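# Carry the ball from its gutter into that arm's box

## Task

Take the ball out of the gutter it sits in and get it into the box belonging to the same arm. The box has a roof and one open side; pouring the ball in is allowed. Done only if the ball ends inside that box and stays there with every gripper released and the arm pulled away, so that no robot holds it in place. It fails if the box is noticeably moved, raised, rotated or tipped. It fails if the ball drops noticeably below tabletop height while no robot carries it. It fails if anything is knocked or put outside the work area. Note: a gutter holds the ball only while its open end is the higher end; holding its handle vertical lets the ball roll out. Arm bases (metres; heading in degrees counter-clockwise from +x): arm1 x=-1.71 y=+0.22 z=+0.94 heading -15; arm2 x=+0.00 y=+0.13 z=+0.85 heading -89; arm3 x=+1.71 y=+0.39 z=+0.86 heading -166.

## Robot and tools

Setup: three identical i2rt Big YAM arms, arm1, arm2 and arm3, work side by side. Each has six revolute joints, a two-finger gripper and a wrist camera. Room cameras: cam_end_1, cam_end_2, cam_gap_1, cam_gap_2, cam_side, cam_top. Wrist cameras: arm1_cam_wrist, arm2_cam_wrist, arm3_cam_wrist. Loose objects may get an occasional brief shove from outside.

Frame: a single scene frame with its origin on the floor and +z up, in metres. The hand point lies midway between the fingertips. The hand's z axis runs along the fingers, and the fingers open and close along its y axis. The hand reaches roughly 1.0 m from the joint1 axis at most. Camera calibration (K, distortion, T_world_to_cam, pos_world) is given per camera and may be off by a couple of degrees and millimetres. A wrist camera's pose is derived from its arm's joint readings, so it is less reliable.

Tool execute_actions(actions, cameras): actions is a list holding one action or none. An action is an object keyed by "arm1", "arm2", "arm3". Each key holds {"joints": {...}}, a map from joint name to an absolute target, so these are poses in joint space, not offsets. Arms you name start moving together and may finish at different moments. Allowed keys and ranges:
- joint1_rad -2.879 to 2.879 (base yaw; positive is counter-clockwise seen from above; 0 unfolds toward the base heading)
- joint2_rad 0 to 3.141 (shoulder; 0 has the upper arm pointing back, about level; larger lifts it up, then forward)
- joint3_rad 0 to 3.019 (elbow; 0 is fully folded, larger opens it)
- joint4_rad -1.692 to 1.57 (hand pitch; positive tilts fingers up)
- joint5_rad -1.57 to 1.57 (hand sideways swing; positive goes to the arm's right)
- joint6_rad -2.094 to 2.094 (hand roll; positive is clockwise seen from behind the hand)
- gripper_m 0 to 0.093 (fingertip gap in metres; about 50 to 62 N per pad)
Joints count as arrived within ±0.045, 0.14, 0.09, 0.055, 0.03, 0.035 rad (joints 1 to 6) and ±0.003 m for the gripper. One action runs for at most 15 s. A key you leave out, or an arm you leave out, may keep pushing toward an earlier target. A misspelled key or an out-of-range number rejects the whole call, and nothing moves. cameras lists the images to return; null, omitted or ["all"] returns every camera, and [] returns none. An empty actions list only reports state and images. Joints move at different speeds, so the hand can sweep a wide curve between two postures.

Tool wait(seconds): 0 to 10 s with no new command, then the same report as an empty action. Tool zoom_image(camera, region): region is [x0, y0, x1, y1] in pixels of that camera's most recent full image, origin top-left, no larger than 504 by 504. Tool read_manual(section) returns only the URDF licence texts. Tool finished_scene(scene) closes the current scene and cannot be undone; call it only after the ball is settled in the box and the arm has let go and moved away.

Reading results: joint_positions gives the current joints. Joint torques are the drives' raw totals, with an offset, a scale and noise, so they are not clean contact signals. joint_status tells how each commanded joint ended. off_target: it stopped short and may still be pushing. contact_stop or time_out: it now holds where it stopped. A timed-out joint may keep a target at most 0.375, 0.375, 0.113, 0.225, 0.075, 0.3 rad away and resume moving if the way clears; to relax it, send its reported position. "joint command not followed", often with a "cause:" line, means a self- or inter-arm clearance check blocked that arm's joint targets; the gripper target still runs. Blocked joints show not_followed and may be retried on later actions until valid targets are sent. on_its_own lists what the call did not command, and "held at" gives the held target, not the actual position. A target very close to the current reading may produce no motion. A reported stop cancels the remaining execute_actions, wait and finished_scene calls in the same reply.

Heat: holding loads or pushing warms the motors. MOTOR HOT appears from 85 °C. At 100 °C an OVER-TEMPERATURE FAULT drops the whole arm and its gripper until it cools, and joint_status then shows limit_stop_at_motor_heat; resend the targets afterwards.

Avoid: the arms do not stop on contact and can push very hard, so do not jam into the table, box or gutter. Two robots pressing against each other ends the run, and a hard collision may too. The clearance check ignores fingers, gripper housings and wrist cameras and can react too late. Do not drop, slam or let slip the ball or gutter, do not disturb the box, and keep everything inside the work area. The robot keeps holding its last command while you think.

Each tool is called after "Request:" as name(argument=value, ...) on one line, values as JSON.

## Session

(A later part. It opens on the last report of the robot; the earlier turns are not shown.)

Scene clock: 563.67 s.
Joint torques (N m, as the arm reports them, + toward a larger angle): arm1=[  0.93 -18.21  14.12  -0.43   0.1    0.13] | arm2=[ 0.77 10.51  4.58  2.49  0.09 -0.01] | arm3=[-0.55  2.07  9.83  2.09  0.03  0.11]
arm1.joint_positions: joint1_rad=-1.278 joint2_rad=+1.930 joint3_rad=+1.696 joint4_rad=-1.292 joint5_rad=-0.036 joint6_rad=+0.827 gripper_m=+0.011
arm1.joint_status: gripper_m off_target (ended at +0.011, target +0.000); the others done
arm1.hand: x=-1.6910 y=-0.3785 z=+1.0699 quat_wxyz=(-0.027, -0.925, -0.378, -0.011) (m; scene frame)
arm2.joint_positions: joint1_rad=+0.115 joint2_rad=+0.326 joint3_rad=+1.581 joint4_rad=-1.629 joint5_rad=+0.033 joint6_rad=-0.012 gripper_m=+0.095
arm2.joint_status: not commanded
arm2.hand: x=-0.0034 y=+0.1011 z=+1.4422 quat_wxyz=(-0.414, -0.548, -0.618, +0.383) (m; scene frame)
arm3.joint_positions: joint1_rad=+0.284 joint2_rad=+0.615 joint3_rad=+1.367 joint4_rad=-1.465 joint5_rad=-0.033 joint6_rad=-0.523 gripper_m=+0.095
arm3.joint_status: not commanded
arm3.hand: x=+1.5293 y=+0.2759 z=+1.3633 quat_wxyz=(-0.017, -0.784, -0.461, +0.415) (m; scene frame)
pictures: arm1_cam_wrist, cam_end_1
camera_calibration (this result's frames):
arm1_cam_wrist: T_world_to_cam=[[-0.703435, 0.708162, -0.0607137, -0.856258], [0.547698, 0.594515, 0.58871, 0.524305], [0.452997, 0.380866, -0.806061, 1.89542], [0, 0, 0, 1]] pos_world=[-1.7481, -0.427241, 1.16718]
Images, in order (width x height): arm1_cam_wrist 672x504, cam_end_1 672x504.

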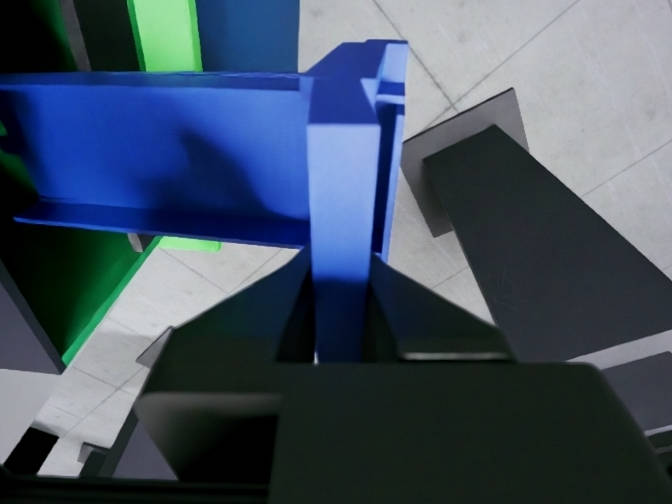

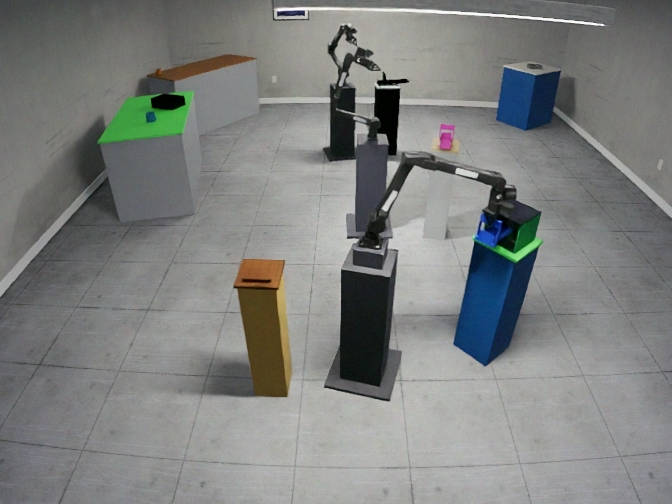

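Request:
execute_actions(actions=[{"arm1": {"joints": {"joint1_rad": -1.329, "joint2_rad": 1.860, "joint3_rad": 1.595, "joint4_rad": -1.25, "joint5_rad": -0.038, "joint6_rad": 0.765, "gripper_m": 0.0}}}], cameras=[])

Request:
execute_actions(actions=[{"arm1": {"joints": {"joint1_rad": -1.38, "joint2_rad": 1.79, "joint3_rad": 1.494, "joint4_rad": -1.223, "joint5_rad": -0.039, "joint6_rad": 0.712, "gripper_m": 0.0}}}], cameras=["arm1_cam_wrist", "cam_end_1"])

Request:
zoom_image(camera="cam_end_1", region=[440, 180, 560, 280])

Scene clock: 578.53 s.
Joint torques (N m, as the arm reports them, + toward a larger angle): arm1=[  0.9  -18.03   8.28   0.82   0.02  -0.02] | arm2=[ 0.84 10.04  4.48  2.42  0.06 -0.06] | arm3=[-0.41  2.39  9.81  2.07  0.04  0.12]
arm1.joint_positions: joint1_rad=-1.332 joint2_rad=+1.866 joint3_rad=+1.604 joint4_rad=-1.264 joint5_rad=-0.036 joint6_rad=+0.774 gripper_m=+0.011
arm1.joint_status: gripper_m off_target (ended at +0.011, target +0.000); the others done
arm1.hand: x=-1.7227 y=-0.3548 z=+1.0718 quat_wxyz=(-0.028, -0.926, -0.377, -0.009) (m; scene frame)
arm2.joint_positions: joint1_rad=+0.115 joint2_rad=+0.326 joint3_rad=+1.581 joint4_rad=-1.629 joint5_rad=+0.033 joint6_rad=-0.012 gripper_m=+0.095
arm2.joint_status: not commanded
arm2.hand: x=-0.0034 y=+0.1011 z=+1.4422 quat_wxyz=(-0.414, -0.548, -0.618, +0.383) (m; scene frame)
arm3.joint_positions: joint1_rad=+0.284 joint2_rad=+0.615 joint3_rad=+1.367 joint4_rad=-1.465 joint5_rad=-0.033 joint6_rad=-0.523 gripper_m=+0.095
arm3.joint_status: not commanded
arm3.hand: x=+1.5293 y=+0.2759 z=+1.3633 quat_wxyz=(-0.017, -0.784, -0.461, +0.415) (m; scene frame)
pictures: none
No camera images: the call's "cameras" was empty. Leave "cameras" out to get every camera's image.

Scene clock: 579.40 s.
Joint torques (N m, as the arm reports them, + toward a larger angle): arm1=[  0.71 -17.8    8.09   0.85   0.    -0.04] | arm2=[ 0.68 10.54  4.51  2.56  0.08 -0.05] | arm3=[-0.54  2.    9.78  2.08  0.05  0.13]
arm1.joint_positions: joint1_rad=-1.381 joint2_rad=+1.808 joint3_rad=+1.504 joint4_rad=-1.238 joint5_rad=-0.037 joint6_rad=+0.721 gripper_m=+0.011
arm1.joint_status: gripper_m off_target (ended at +0.011, target +0.000); the others done
arm1.hand: x=-1.7488 y=-0.3250 z=+1.0654 quat_wxyz=(-0.021, -0.925, -0.379, -0.012) (m; scene frame)
arm2.joint_positions: joint1_rad=+0.115 joint2_rad=+0.326 joint3_rad=+1.581 joint4_rad=-1.629 joint5_rad=+0.033 joint6_rad=-0.012 gripper_m=+0.095
arm2.joint_status: not commanded
arm2.hand: x=-0.0034 y=+0.1011 z=+1.4422 quat_wxyz=(-0.414, -0.548, -0.618, +0.383) (m; scene frame)
arm3.joint_positions: joint1_rad=+0.284 joint2_rad=+0.615 joint3_rad=+1.367 joint4_rad=-1.465 joint5_rad=-0.033 joint6_rad=-0.523 gripper_m=+0.095
arm3.joint_status: not commanded
arm3.hand: x=+1.5293 y=+0.2759 z=+1.3633 quat_wxyz=(-0.017, -0.784, -0.461, +0.415) (m; scene frame)
pictures: arm1_cam_wrist, cam_end_1
camera_calibration (this result's frames):
arm1_cam_wrist: T_world_to_cam=[[-0.705422, 0.707034, -0.0498154, -0.95059], [0.547586, 0.588263, 0.59506, 0.517882], [0.450032, 0.39249, -0.802136, 1.89197], [0, 0, 0, 1]] pos_world=[-1.8056, -0.375133, 1.1621]
Images, in order (width x height): arm1_cam_wrist 672x504, cam_end_1 672x504.

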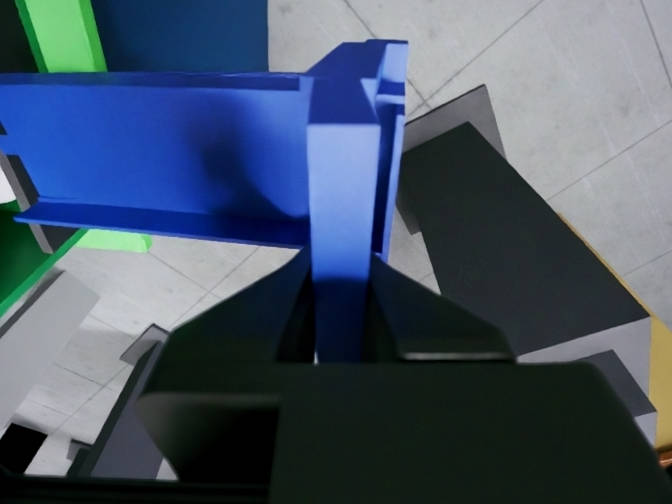

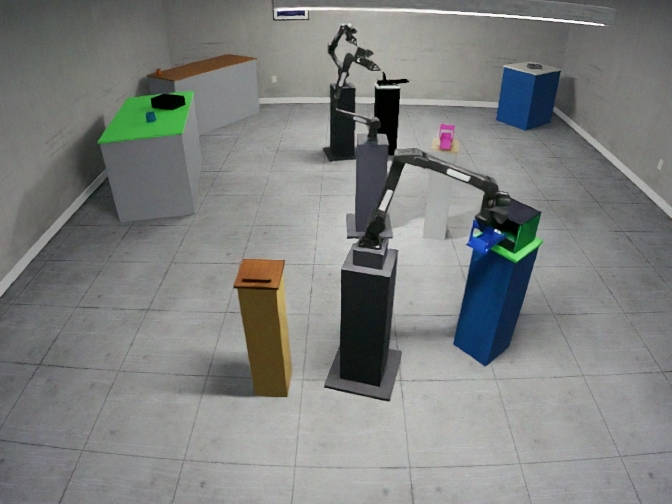

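Region (440, 180, 560, 280) of cam_end_1's 672x504 image, scaled by 4.200, with more detail than that image has.

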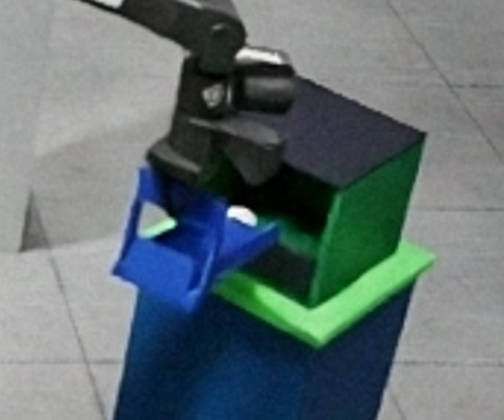

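Request:
execute_actions(actions=[{"arm1": {"joints": {"joint1_rad": -1.38, "joint2_rad": 1.645, "joint3_rad": 1.70, "joint4_rad": -1.59, "joint5_rad": -0.039, "joint6_rad": 0.712, "gripper_m": 0.0}}}], cameras=["cam_end_1"])

Request:
execute_actions(actions=[{"arm1": {"joints": {"joint1_rad": 1.84, "joint2_rad": 1.645, "joint3_rad": 1.70, "joint4_rad": -1.59, "joint5_rad": -0.248, "joint6_rad": 0.04, "gripper_m": 0.0}}}], cameras=["cam_end_1"])

Request:
execute_actions(actions=[{"arm1": {"joints": {"joint1_rad": 1.84, "joint2_rad": 1.85, "joint3_rad": 1.50, "joint4_rad": -1.20, "joint5_rad": -0.248, "joint6_rad": 0.04, "gripper_m": 0.0}}}], cameras=["arm1_cam_wrist", "cam_end_1", "cam_side"])

Scene clock: 602.97 s.
Joint torques (N m, as the arm reports them, + toward a larger angle): arm1=[  0.7  -13.48  12.06  -0.47   0.02  -0.02] | arm2=[ 0.62 10.31  4.48  2.47  0.07 -0.04] | arm3=[-0.44  1.92  9.73  2.03  0.05  0.11]
arm1.joint_positions: joint1_rad=-1.381 joint2_rad=+1.634 joint3_rad=+1.666 joint4_rad=-1.575 joint5_rad=-0.037 joint6_rad=+0.719 gripper_m=+0.011
arm1.joint_status: gripper_m off_target (ended at +0.011, target +0.000); the others done
arm1.hand: x=-1.7460 y=-0.2793 z=+1.2135 quat_wxyz=(-0.020, -0.925, -0.380, -0.012) (m; scene frame)
arm2.joint_positions: joint1_rad=+0.115 joint2_rad=+0.326 joint3_rad=+1.581 joint4_rad=-1.629 joint5_rad=+0.033 joint6_rad=-0.012 gripper_m=+0.095
arm2.joint_status: not commanded
arm2.hand: x=-0.0034 y=+0.1011 z=+1.4422 quat_wxyz=(-0.414, -0.548, -0.618, +0.383) (m; scene frame)
arm3.joint_positions: joint1_rad=+0.284 joint2_rad=+0.615 joint3_rad=+1.367 joint4_rad=-1.465 joint5_rad=-0.033 joint6_rad=-0.523 gripper_m=+0.095
arm3.joint_status: not commanded
arm3.hand: x=+1.5293 y=+0.2759 z=+1.3633 quat_wxyz=(-0.017, -0.784, -0.461, +0.415) (m; scene frame)
pictures: cam_end_1
Images, in order (width x height): cam_end_1 672x504.

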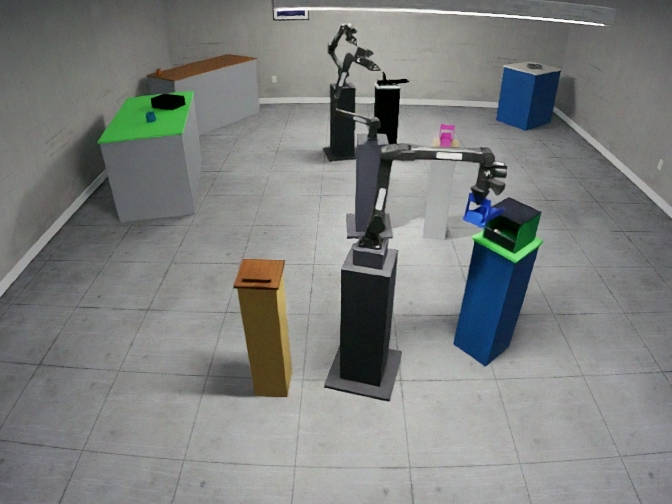

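Scene clock: 605.63 s.
Joint torques (N m, as the arm reports them, + toward a larger angle): arm1=[ -0.03 -15.18  12.09  -0.5   -0.14  -0.04] | arm2=[ 1.02 10.25  4.44  2.5   0.06 -0.04] | arm3=[-0.3   1.91  9.8   2.05  0.03  0.11]
arm1.joint_positions: joint1_rad=+1.848 joint2_rad=+1.650 joint3_rad=+1.666 joint4_rad=-1.575 joint5_rad=-0.247 joint6_rad=+0.047 gripper_m=+0.011
arm1.joint_status: gripper_m off_target (ended at +0.011, target +0.000); the others done
arm1.hand: x=-1.7653 y=+0.7253 z=+1.2121 quat_wxyz=(+0.084, +0.691, -0.712, -0.087) (m; scene frame)
arm2.joint_positions: joint1_rad=+0.115 joint2_rad=+0.326 joint3_rad=+1.581 joint4_rad=-1.629 joint5_rad=+0.033 joint6_rad=-0.012 gripper_m=+0.095
arm2.joint_status: not commanded
arm2.hand: x=-0.0034 y=+0.1011 z=+1.4422 quat_wxyz=(-0.414, -0.548, -0.618, +0.383) (m; scene frame)
arm3.joint_positions: joint1_rad=+0.284 joint2_rad=+0.615 joint3_rad=+1.367 joint4_rad=-1.465 joint5_rad=-0.033 joint6_rad=-0.523 gripper_m=+0.095
arm3.joint_status: not commanded
arm3.hand: x=+1.5293 y=+0.2759 z=+1.3633 quat_wxyz=(-0.017, -0.784, -0.461, +0.415) (m; scene frame)
pictures: cam_end_1
Images, in order (width x height): cam_end_1 672x504.

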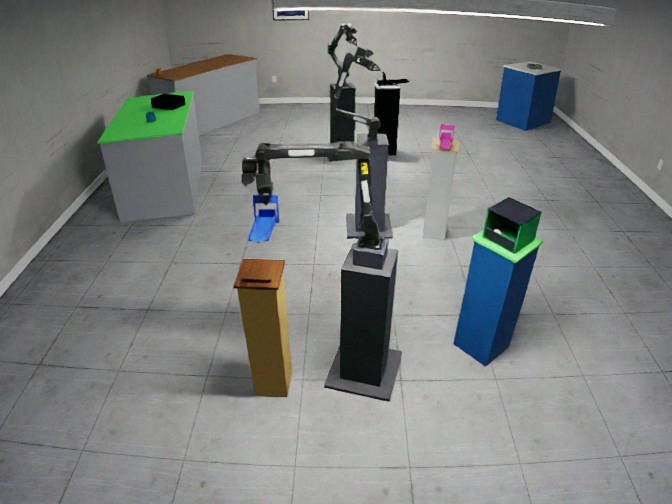

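Scene clock: 606.90 s.
Joint torques (N m, as the arm reports them, + toward a larger angle): arm1=[ -0.19 -17.92   9.66   0.78  -0.19  -0.01] | arm2=[ 0.33 10.6   4.5   2.55  0.06 -0.08] | arm3=[-0.31  1.92  9.83  2.05  0.06  0.11]
arm1.joint_positions: joint1_rad=+1.848 joint2_rad=+1.860 joint3_rad=+1.488 joint4_rad=-1.215 joint5_rad=-0.245 joint6_rad=+0.044 gripper_m=+0.011
arm1.joint_status: gripper_m off_target (ended at +0.011, target +0.000); the others done
arm1.hand: x=-1.7652 y=+0.7680 z=+1.0388 quat_wxyz=(+0.093, +0.691, -0.712, -0.077) (m; scene frame)
arm2.joint_positions: joint1_rad=+0.115 joint2_rad=+0.326 joint3_rad=+1.581 joint4_rad=-1.629 joint5_rad=+0.033 joint6_rad=-0.012 gripper_m=+0.095
arm2.joint_status: not commanded
arm2.hand: x=-0.0034 y=+0.1011 z=+1.4422 quat_wxyz=(-0.414, -0.548, -0.618, +0.383) (m; scene frame)
arm3.joint_positions: joint1_rad=+0.284 joint2_rad=+0.615 joint3_rad=+1.367 joint4_rad=-1.465 joint5_rad=-0.033 joint6_rad=-0.523 gripper_m=+0.095
arm3.joint_status: not commanded
arm3.hand: x=+1.5293 y=+0.2759 z=+1.3633 quat_wxyz=(-0.017, -0.784, -0.461, +0.415) (m; scene frame)
pictures: arm1_cam_wrist, cam_end_1, cam_side
camera_calibration (this result's frames):
arm1_cam_wrist: T_world_to_cam=[[0.970126, -0.0260404, -0.2412, 1.98322], [0.126139, -0.795124, 0.593183, 0.220096], [-0.207231, -0.605887, -0.768086, 1.02021], [0, 0, 0, 1]] pos_world=[-1.74032, 0.844779, 1.1314]
Images, in order (width x height): arm1_cam_wrist 672x504, cam_end_1 672x504, cam_side 672x504.

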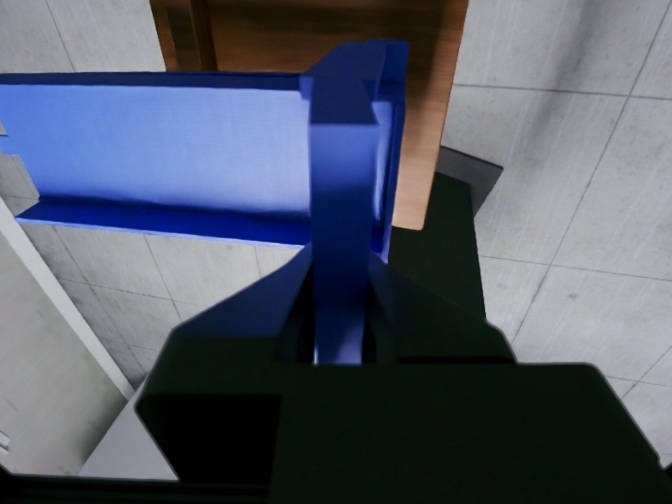

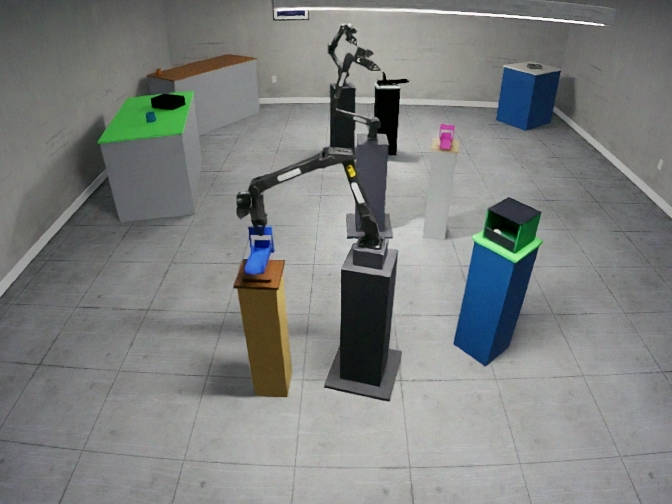

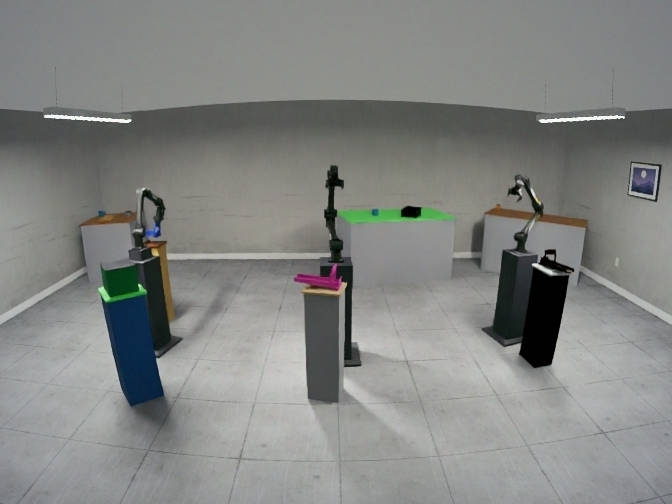

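Request:
execute_actions(actions=[{"arm1": {"joints": {"joint1_rad": 1.84, "joint2_rad": 1.925, "joint3_rad": 1.42, "joint4_rad": -1.036, "joint5_rad": -0.248, "joint6_rad": 0.04, "gripper_m": 0.0}}}], cameras=["arm1_cam_wrist", "cam_end_1", "cam_side"])

Request:
zoom_image(camera="cam_side", region=[120, 190, 190, 260])

Request:
zoom_image(camera="cam_end_1", region=[210, 190, 310, 290])

Scene clock: 616.30 s.
Joint torques (N m, as the arm reports them, + toward a larger angle): arm1=[ -0.2  -17.58   7.93   0.89  -0.19  -0.01] | arm2=[ 0.84 10.17  4.51  2.48  0.05 -0.03] | arm3=[-0.14  2.19  9.78  2.    0.05  0.13]
arm1.joint_positions: joint1_rad=+1.848 joint2_rad=+1.927 joint3_rad=+1.424 joint4_rad=-1.052 joint5_rad=-0.245 joint6_rad=+0.044 gripper_m=+0.011
arm1.joint_status: gripper_m off_target (ended at +0.011, target +0.000); the others done
arm1.hand: x=-1.7652 y=+0.7775 z=+0.9811 quat_wxyz=(+0.082, +0.693, -0.711, -0.089) (m; scene frame)
arm2.joint_positions: joint1_rad=+0.115 joint2_rad=+0.326 joint3_rad=+1.581 joint4_rad=-1.629 joint5_rad=+0.033 joint6_rad=-0.012 gripper_m=+0.095
arm2.joint_status: not commanded
arm2.hand: x=-0.0034 y=+0.1011 z=+1.4422 quat_wxyz=(-0.414, -0.548, -0.618, +0.383) (m; scene frame)
arm3.joint_positions: joint1_rad=+0.284 joint2_rad=+0.615 joint3_rad=+1.367 joint4_rad=-1.465 joint5_rad=-0.033 joint6_rad=-0.523 gripper_m=+0.095
arm3.joint_status: not commanded
arm3.hand: x=+1.5293 y=+0.2759 z=+1.3633 quat_wxyz=(-0.017, -0.784, -0.461, +0.415) (m; scene frame)
pictures: arm1_cam_wrist, cam_end_1, cam_side
camera_calibration (this result's frames):
arm1_cam_wrist: T_world_to_cam=[[0.970002, -0.0181013, -0.24242, 1.96433], [0.126522, -0.813921, 0.567032, 0.302817], [-0.207575, -0.580694, -0.787215, 0.980224], [0, 0, 0, 1]] pos_world=[-1.74025, 0.851236, 1.07613]
Images, in order (width x height): arm1_cam_wrist 672x504, cam_end_1 672x504, cam_side 672x504.

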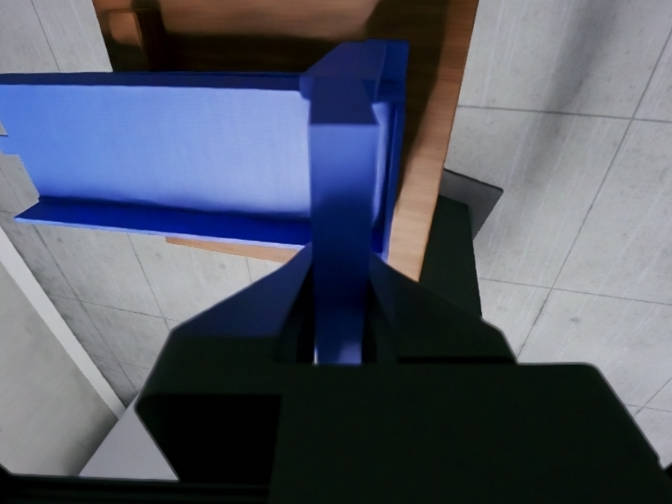

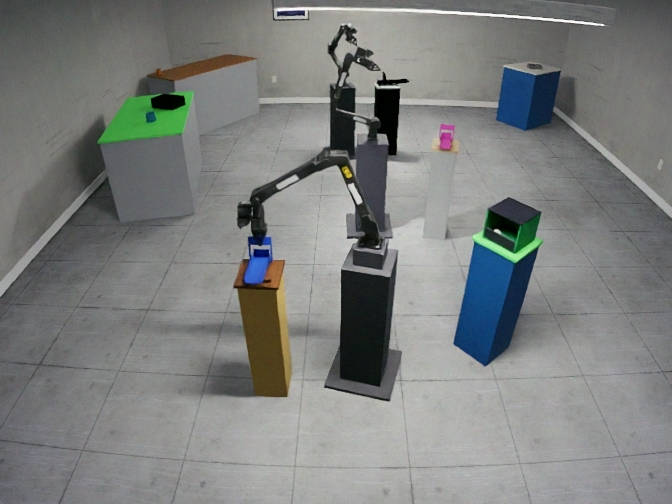

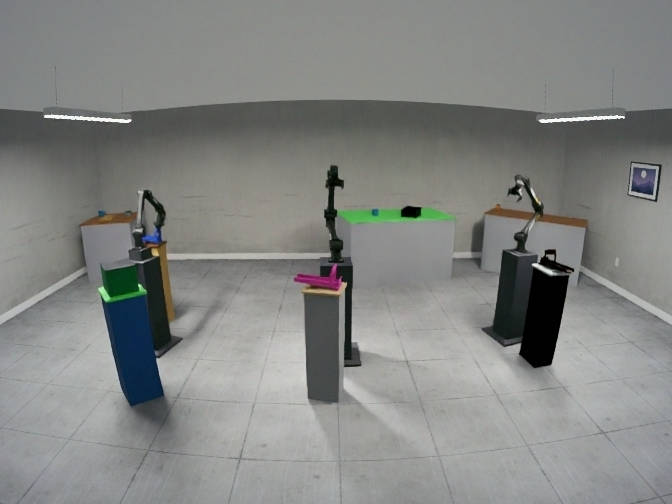

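Region (120, 190, 190, 260) of cam_side's 672x504 image, scaled by 7.200, with more detail than that image has.

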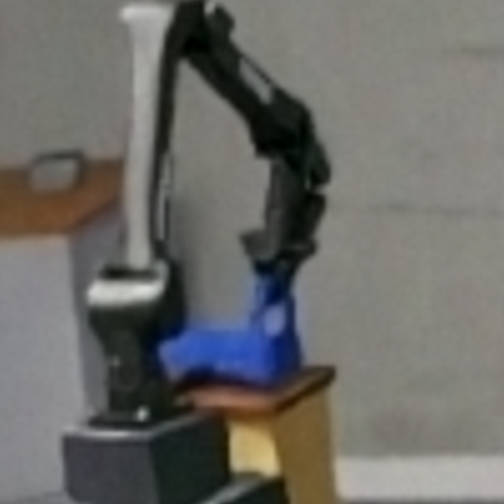

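Region (210, 190, 310, 290) of cam_end_1's 672x504 image, scaled by 5.040, with more detail than that image has.

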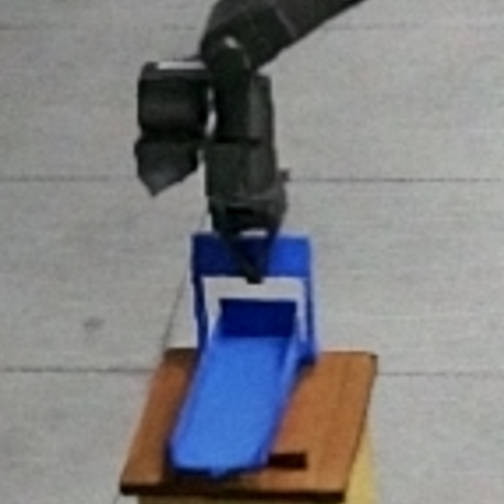

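Request:
execute_actions(actions=[])

Scene clock: 629.23 s.
Joint torques (N m, as the arm reports them, + toward a larger angle): arm1=[ -0.14 -17.53   7.82   0.9   -0.2   -0.01] | arm2=[ 0.87 10.16  4.49  2.52  0.07 -0.05] | arm3=[-0.47  2.43  9.89  1.98  0.05  0.12]
arm1.joint_positions: joint1_rad=+1.848 joint2_rad=+1.927 joint3_rad=+1.424 joint4_rad=-1.052 joint5_rad=-0.245 joint6_rad=+0.044 gripper_m=+0.011
arm1.joint_status: gripper_m off_target (ended at +0.011, target +0.000); the others done
arm1.hand: x=-1.7652 y=+0.7775 z=+0.9811 quat_wxyz=(+0.082, +0.693, -0.711, -0.089) (m; scene frame)
arm2.joint_positions: joint1_rad=+0.115 joint2_rad=+0.326 joint3_rad=+1.581 joint4_rad=-1.629 joint5_rad=+0.033 joint6_rad=-0.012 gripper_m=+0.095
arm2.joint_status: not commanded
arm2.hand: x=-0.0034 y=+0.1011 z=+1.4422 quat_wxyz=(-0.414, -0.548, -0.618, +0.383) (m; scene frame)
arm3.joint_positions: joint1_rad=+0.284 joint2_rad=+0.615 joint3_rad=+1.367 joint4_rad=-1.465 joint5_rad=-0.033 joint6_rad=-0.523 gripper_m=+0.095
arm3.joint_status: not commanded
arm3.hand: x=+1.5293 y=+0.2759 z=+1.3633 quat_wxyz=(-0.017, -0.784, -0.461, +0.415) (m; scene frame)
pictures: arm1_cam_wrist, arm2_cam_wrist, arm3_cam_wrist, cam_end_1, cam_end_2, cam_gap_1, cam_gap_2, cam_side, cam_top
camera_calibration (this result's frames):
arm1_cam_wrist: T_world_to_cam=[[0.970002, -0.0181013, -0.24242, 1.96433], [0.126522, -0.813921, 0.567032, 0.302817], [-0.207575, -0.580694, -0.787215, 0.980224], [0, 0, 0, 1]] pos_world=[-1.74025, 0.851236, 1.07613]
Images, in order (width x height): arm1_cam_wrist 672x504, arm2_cam_wrist 672x504, arm3_cam_wrist 672x504, cam_end_1 672x504, cam_end_2 672x504, cam_gap_1 672x504, cam_gap_2 672x504, cam_side 672x504, cam_top 672x504.

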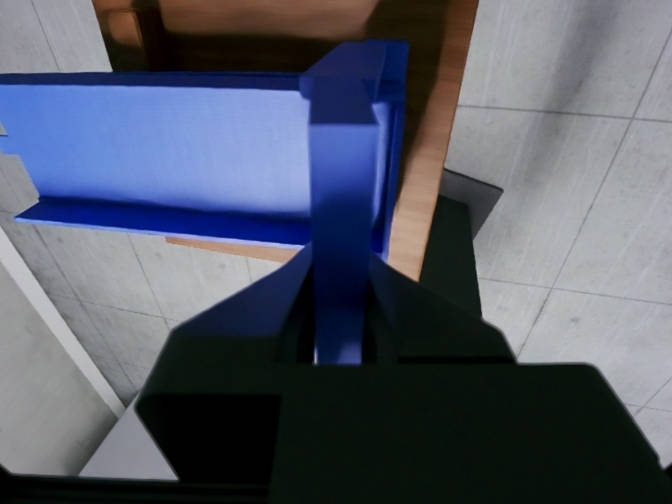

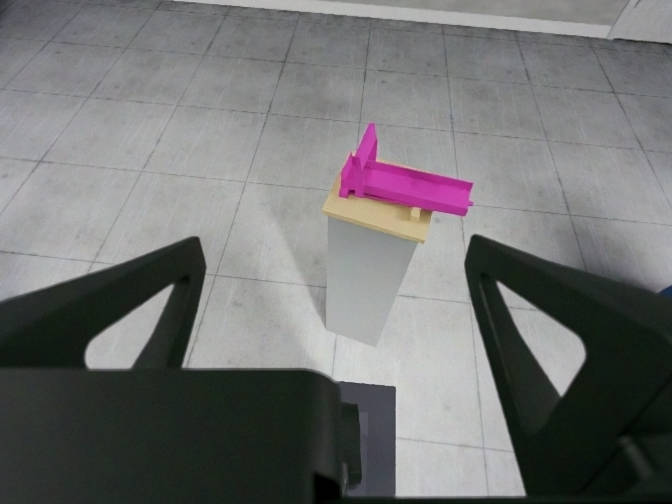

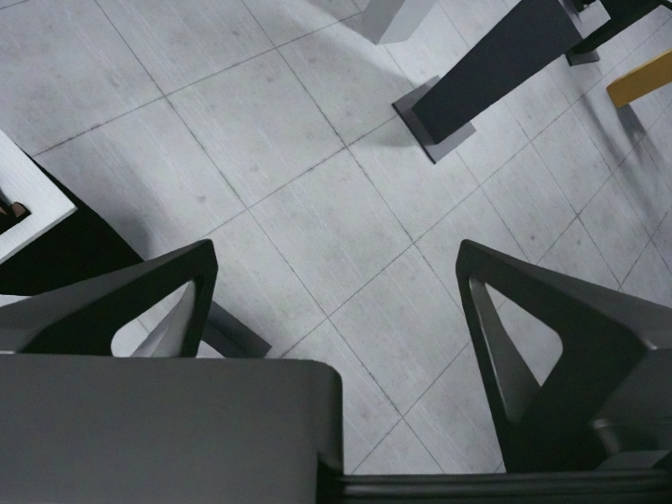

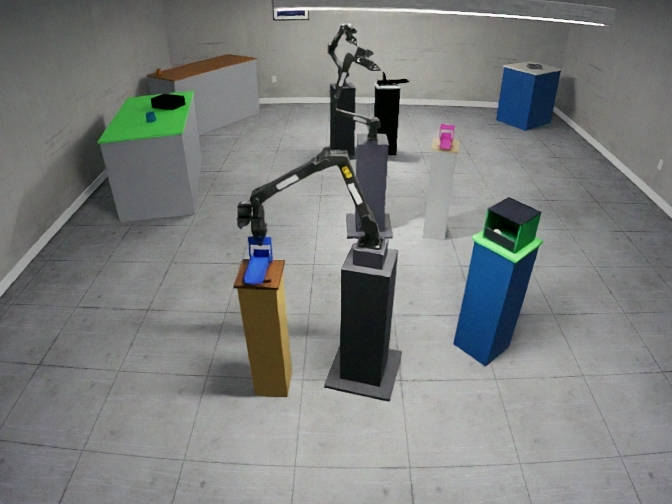

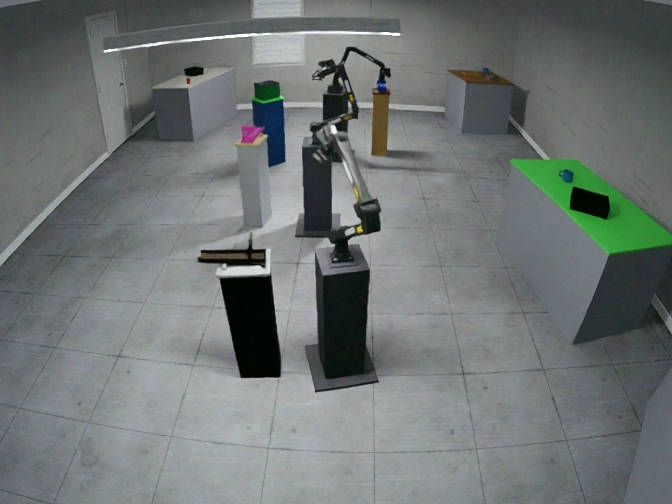

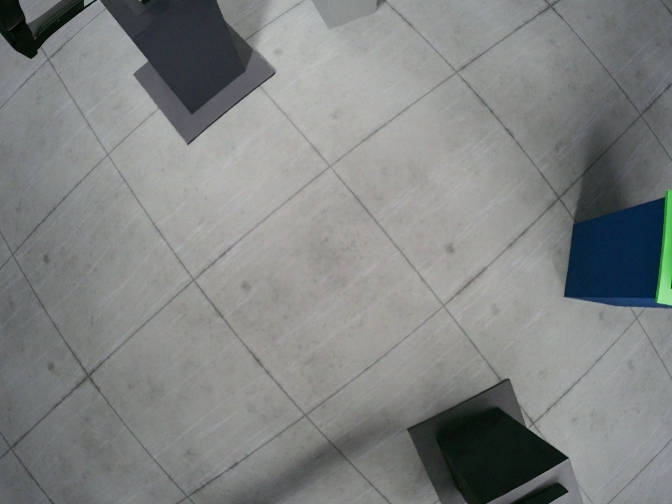

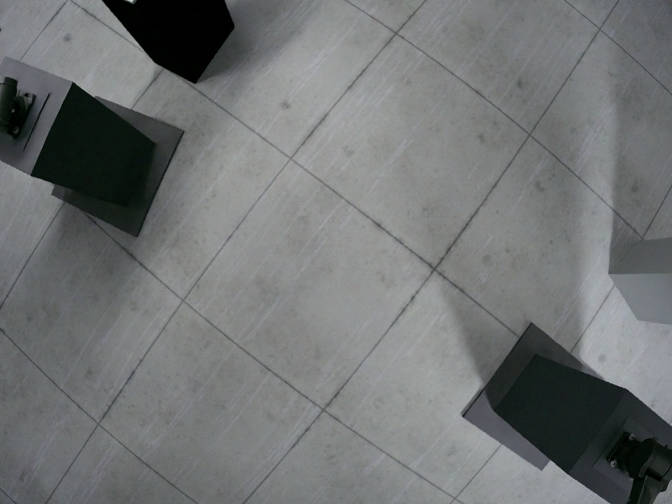

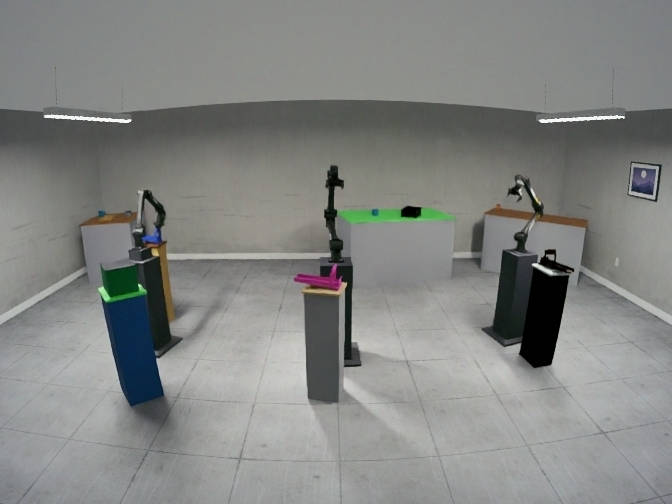

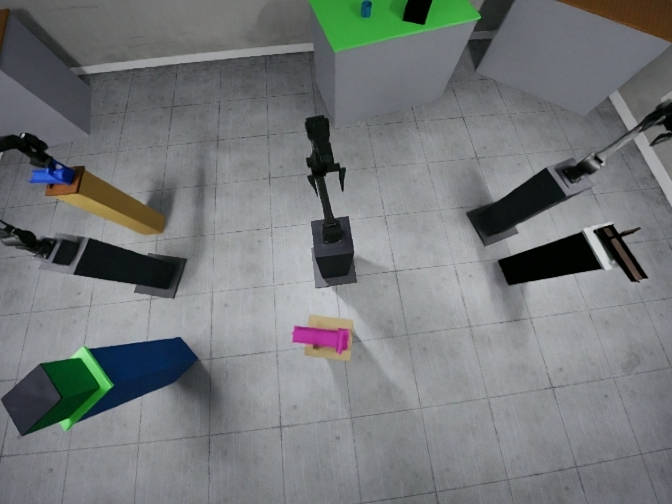

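Request:
execute_actions(actions=[{"arm1": {"joints": {"joint2_rad": 1.94, "joint3_rad": 1.408, "joint4_rad": -1.015}}}], cameras=["arm1_cam_wrist", "cam_end_1", "cam_side"])

Scene clock: 632.33 s.
Joint torques (N m, as the arm reports them, + toward a larger angle): arm1=[ -0.11 -16.38   7.2    0.97  -0.19  -0.01] | arm2=[ 0.54 10.49  4.5   2.47  0.07 -0.05] | arm3=[-0.49  1.9   9.82  2.02  0.06  0.09]
arm1.joint_positions: joint1_rad=+1.848 joint2_rad=+1.927 joint3_rad=+1.420 joint4_rad=-1.032 joint5_rad=-0.245 joint6_rad=+0.044 gripper_m=+0.011
arm1.joint_status: all done
arm1.hand: x=-1.7652 y=+0.7804 z=+0.9798 quat_wxyz=(+0.077, +0.693, -0.710, -0.094) (m; scene frame)
arm2.joint_positions: joint1_rad=+0.115 joint2_rad=+0.326 joint3_rad=+1.581 joint4_rad=-1.629 joint5_rad=+0.033 joint6_rad=-0.012 gripper_m=+0.095
arm2.joint_status: not commanded
arm2.hand: x=-0.0034 y=+0.1011 z=+1.4422 quat_wxyz=(-0.414, -0.548, -0.618, +0.383) (m; scene frame)
arm3.joint_positions: joint1_rad=+0.284 joint2_rad=+0.615 joint3_rad=+1.367 joint4_rad=-1.465 joint5_rad=-0.033 joint6_rad=-0.523 gripper_m=+0.095
arm3.joint_status: not commanded
arm3.hand: x=+1.5293 y=+0.2759 z=+1.3633 quat_wxyz=(-0.017, -0.784, -0.461, +0.415) (m; scene frame)
pictures: arm1_cam_wrist, cam_end_1, cam_side
camera_calibration (this result's frames):
arm1_cam_wrist: T_world_to_cam=[[0.969942, -0.0142586, -0.242917, 1.96149], [0.126703, -0.822682, 0.554203, 0.325728], [-0.207745, -0.568323, -0.796148, 0.979713], [0, 0, 0, 1]] pos_world=[-1.74027, 0.852732, 1.07596]
Images, in order (width x height): arm1_cam_wrist 672x504, cam_end_1 672x504, cam_side 672x504.

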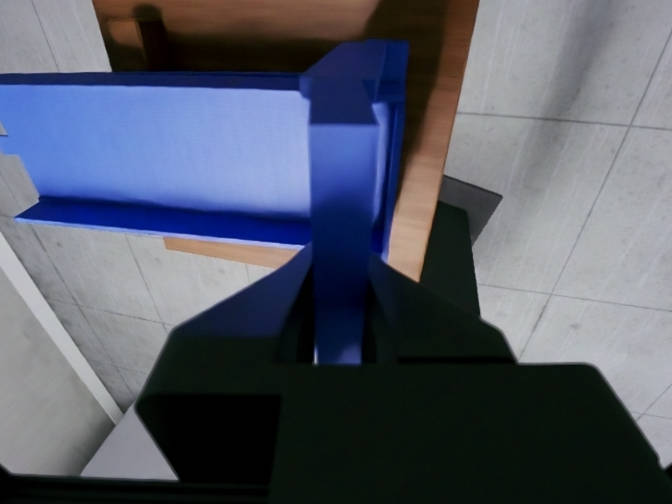

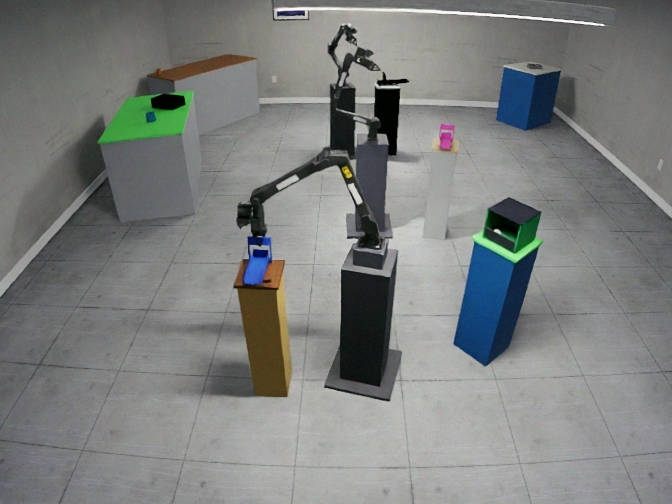

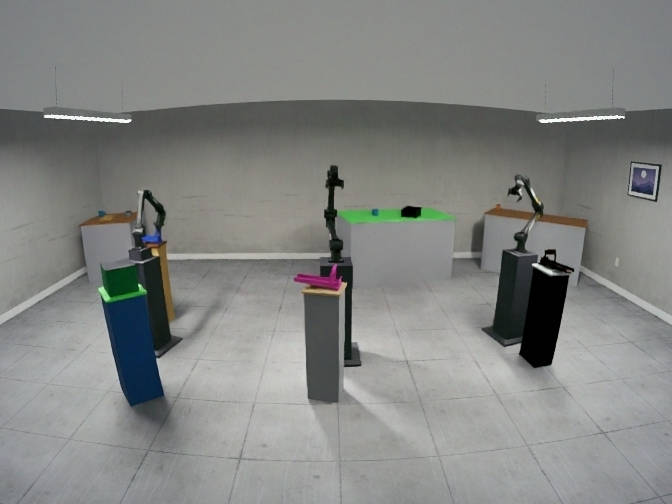

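Request:
execute_actions(actions=[{"arm1": {"joints": {"joint2_rad": 1.962}}}], cameras=["arm1_cam_wrist", "cam_end_1", "cam_side"])

Scene clock: 637.40 s.
Joint torques (N m, as the arm reports them, + toward a larger angle): arm1=[ -0.13 -16.58   7.09   0.91  -0.2   -0.01] | arm2=[ 0.73 10.45  4.46  2.47  0.05 -0.05] | arm3=[-0.26  2.14  9.84  2.19  0.04  0.09]
arm1.joint_positions: joint1_rad=+1.848 joint2_rad=+1.947 joint3_rad=+1.420 joint4_rad=-1.032 joint5_rad=-0.245 joint6_rad=+0.044 gripper_m=+0.011
arm1.joint_status: all done
arm1.hand: x=-1.7651 y=+0.7785 z=+0.9696 quat_wxyz=(+0.083, +0.693, -0.711, -0.088) (m; scene frame)
arm2.joint_positions: joint1_rad=+0.115 joint2_rad=+0.326 joint3_rad=+1.581 joint4_rad=-1.629 joint5_rad=+0.033 joint6_rad=-0.012 gripper_m=+0.095
arm2.joint_status: not commanded
arm2.hand: x=-0.0034 y=+0.1011 z=+1.4422 quat_wxyz=(-0.414, -0.548, -0.618, +0.383) (m; scene frame)
arm3.joint_positions: joint1_rad=+0.284 joint2_rad=+0.615 joint3_rad=+1.367 joint4_rad=-1.465 joint5_rad=-0.033 joint6_rad=-0.523 gripper_m=+0.095
arm3.joint_status: not commanded
arm3.hand: x=+1.5293 y=+0.2759 z=+1.3633 quat_wxyz=(-0.017, -0.784, -0.461, +0.415) (m; scene frame)
pictures: arm1_cam_wrist, cam_end_1, cam_side
camera_calibration (this result's frames):
arm1_cam_wrist: T_world_to_cam=[[0.970016, -0.0189437, -0.242303, 1.9621], [0.126482, -0.811971, 0.569829, 0.305947], [-0.207538, -0.58339, -0.785228, 0.972014], [0, 0, 0, 1]] pos_world=[-1.74024, 0.852653, 1.06434]
Images, in order (width x height): arm1_cam_wrist 672x504, cam_end_1 672x504, cam_side 672x504.

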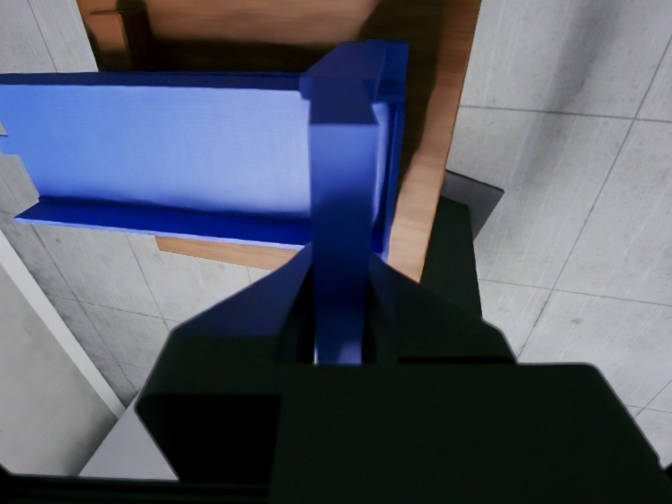

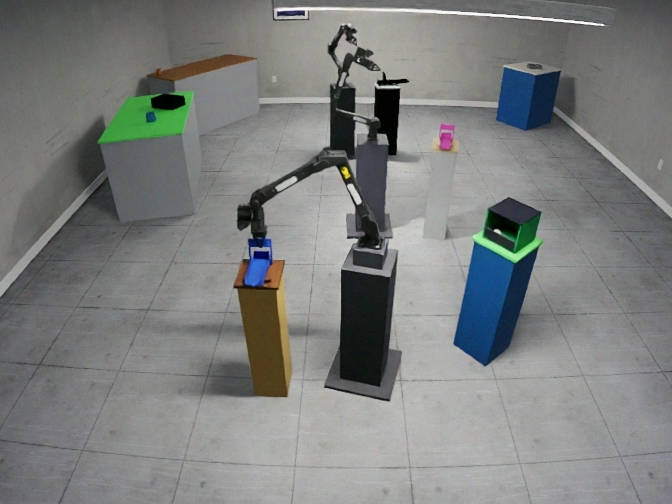

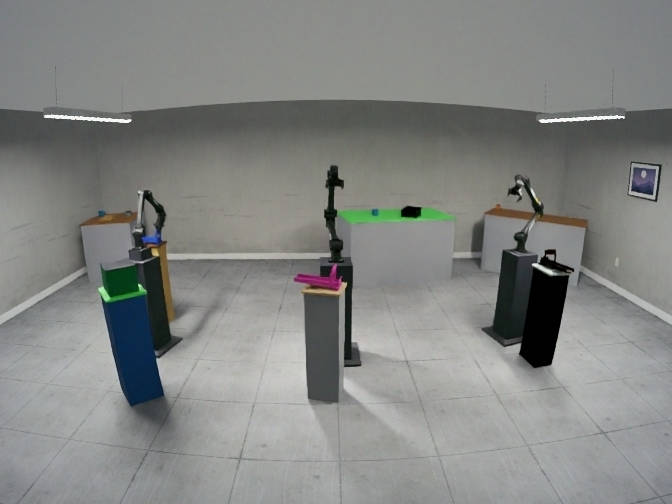

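Request:
execute_actions(actions=[{"arm1": {"joints": {"gripper_m": 0.06}}}], cameras=["arm1_cam_wrist", "cam_end_1", "cam_side"])

Scene clock: 641.23 s.
Joint torques (N m, as the arm reports them, + toward a larger angle): arm1=[ -0.15 -16.59   7.11   0.94  -0.19  -0.01] | arm2=[ 0.54 10.47  4.53  2.5   0.07 -0.04] | arm3=[-0.7   1.97  9.78  2.07  0.04  0.11]
arm1.joint_positions: joint1_rad=+1.848 joint2_rad=+1.947 joint3_rad=+1.420 joint4_rad=-1.032 joint5_rad=-0.245 joint6_rad=+0.044 gripper_m=+0.060
arm1.joint_status: all done
arm1.hand: x=-1.7651 y=+0.7785 z=+0.9696 quat_wxyz=(+0.083, +0.693, -0.711, -0.088) (m; scene frame)
arm2.joint_positions: joint1_rad=+0.115 joint2_rad=+0.326 joint3_rad=+1.581 joint4_rad=-1.629 joint5_rad=+0.033 joint6_rad=-0.012 gripper_m=+0.095
arm2.joint_status: not commanded
arm2.hand: x=-0.0034 y=+0.1011 z=+1.4422 quat_wxyz=(-0.414, -0.548, -0.618, +0.383) (m; scene frame)
arm3.joint_positions: joint1_rad=+0.284 joint2_rad=+0.615 joint3_rad=+1.367 joint4_rad=-1.465 joint5_rad=-0.033 joint6_rad=-0.523 gripper_m=+0.095
arm3.joint_status: not commanded
arm3.hand: x=+1.5293 y=+0.2759 z=+1.3633 quat_wxyz=(-0.017, -0.784, -0.461, +0.415) (m; scene frame)
pictures: arm1_cam_wrist, cam_end_1, cam_side
camera_calibration (this result's frames):
arm1_cam_wrist: T_world_to_cam=[[0.970016, -0.0189437, -0.242303, 1.9621], [0.126482, -0.811971, 0.569829, 0.305947], [-0.207538, -0.58339, -0.785228, 0.972014], [0, 0, 0, 1]] pos_world=[-1.74024, 0.852653, 1.06434]
Images, in order (width x height): arm1_cam_wrist 672x504, cam_end_1 672x504, cam_side 672x504.

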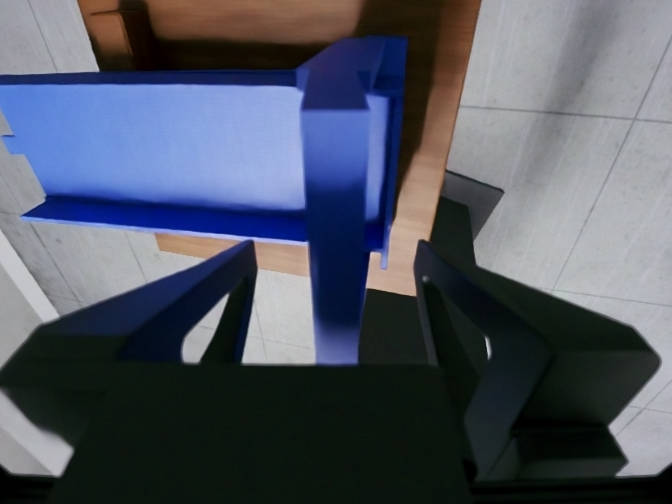

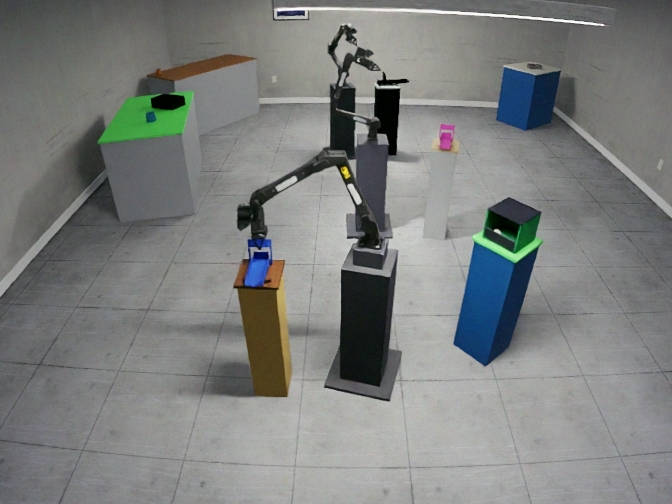

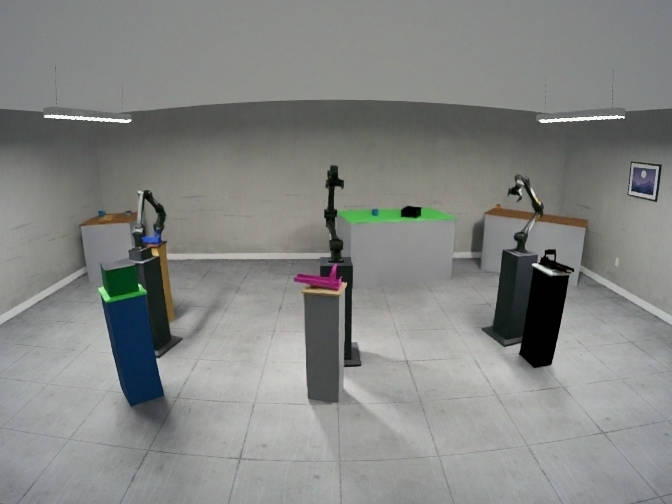

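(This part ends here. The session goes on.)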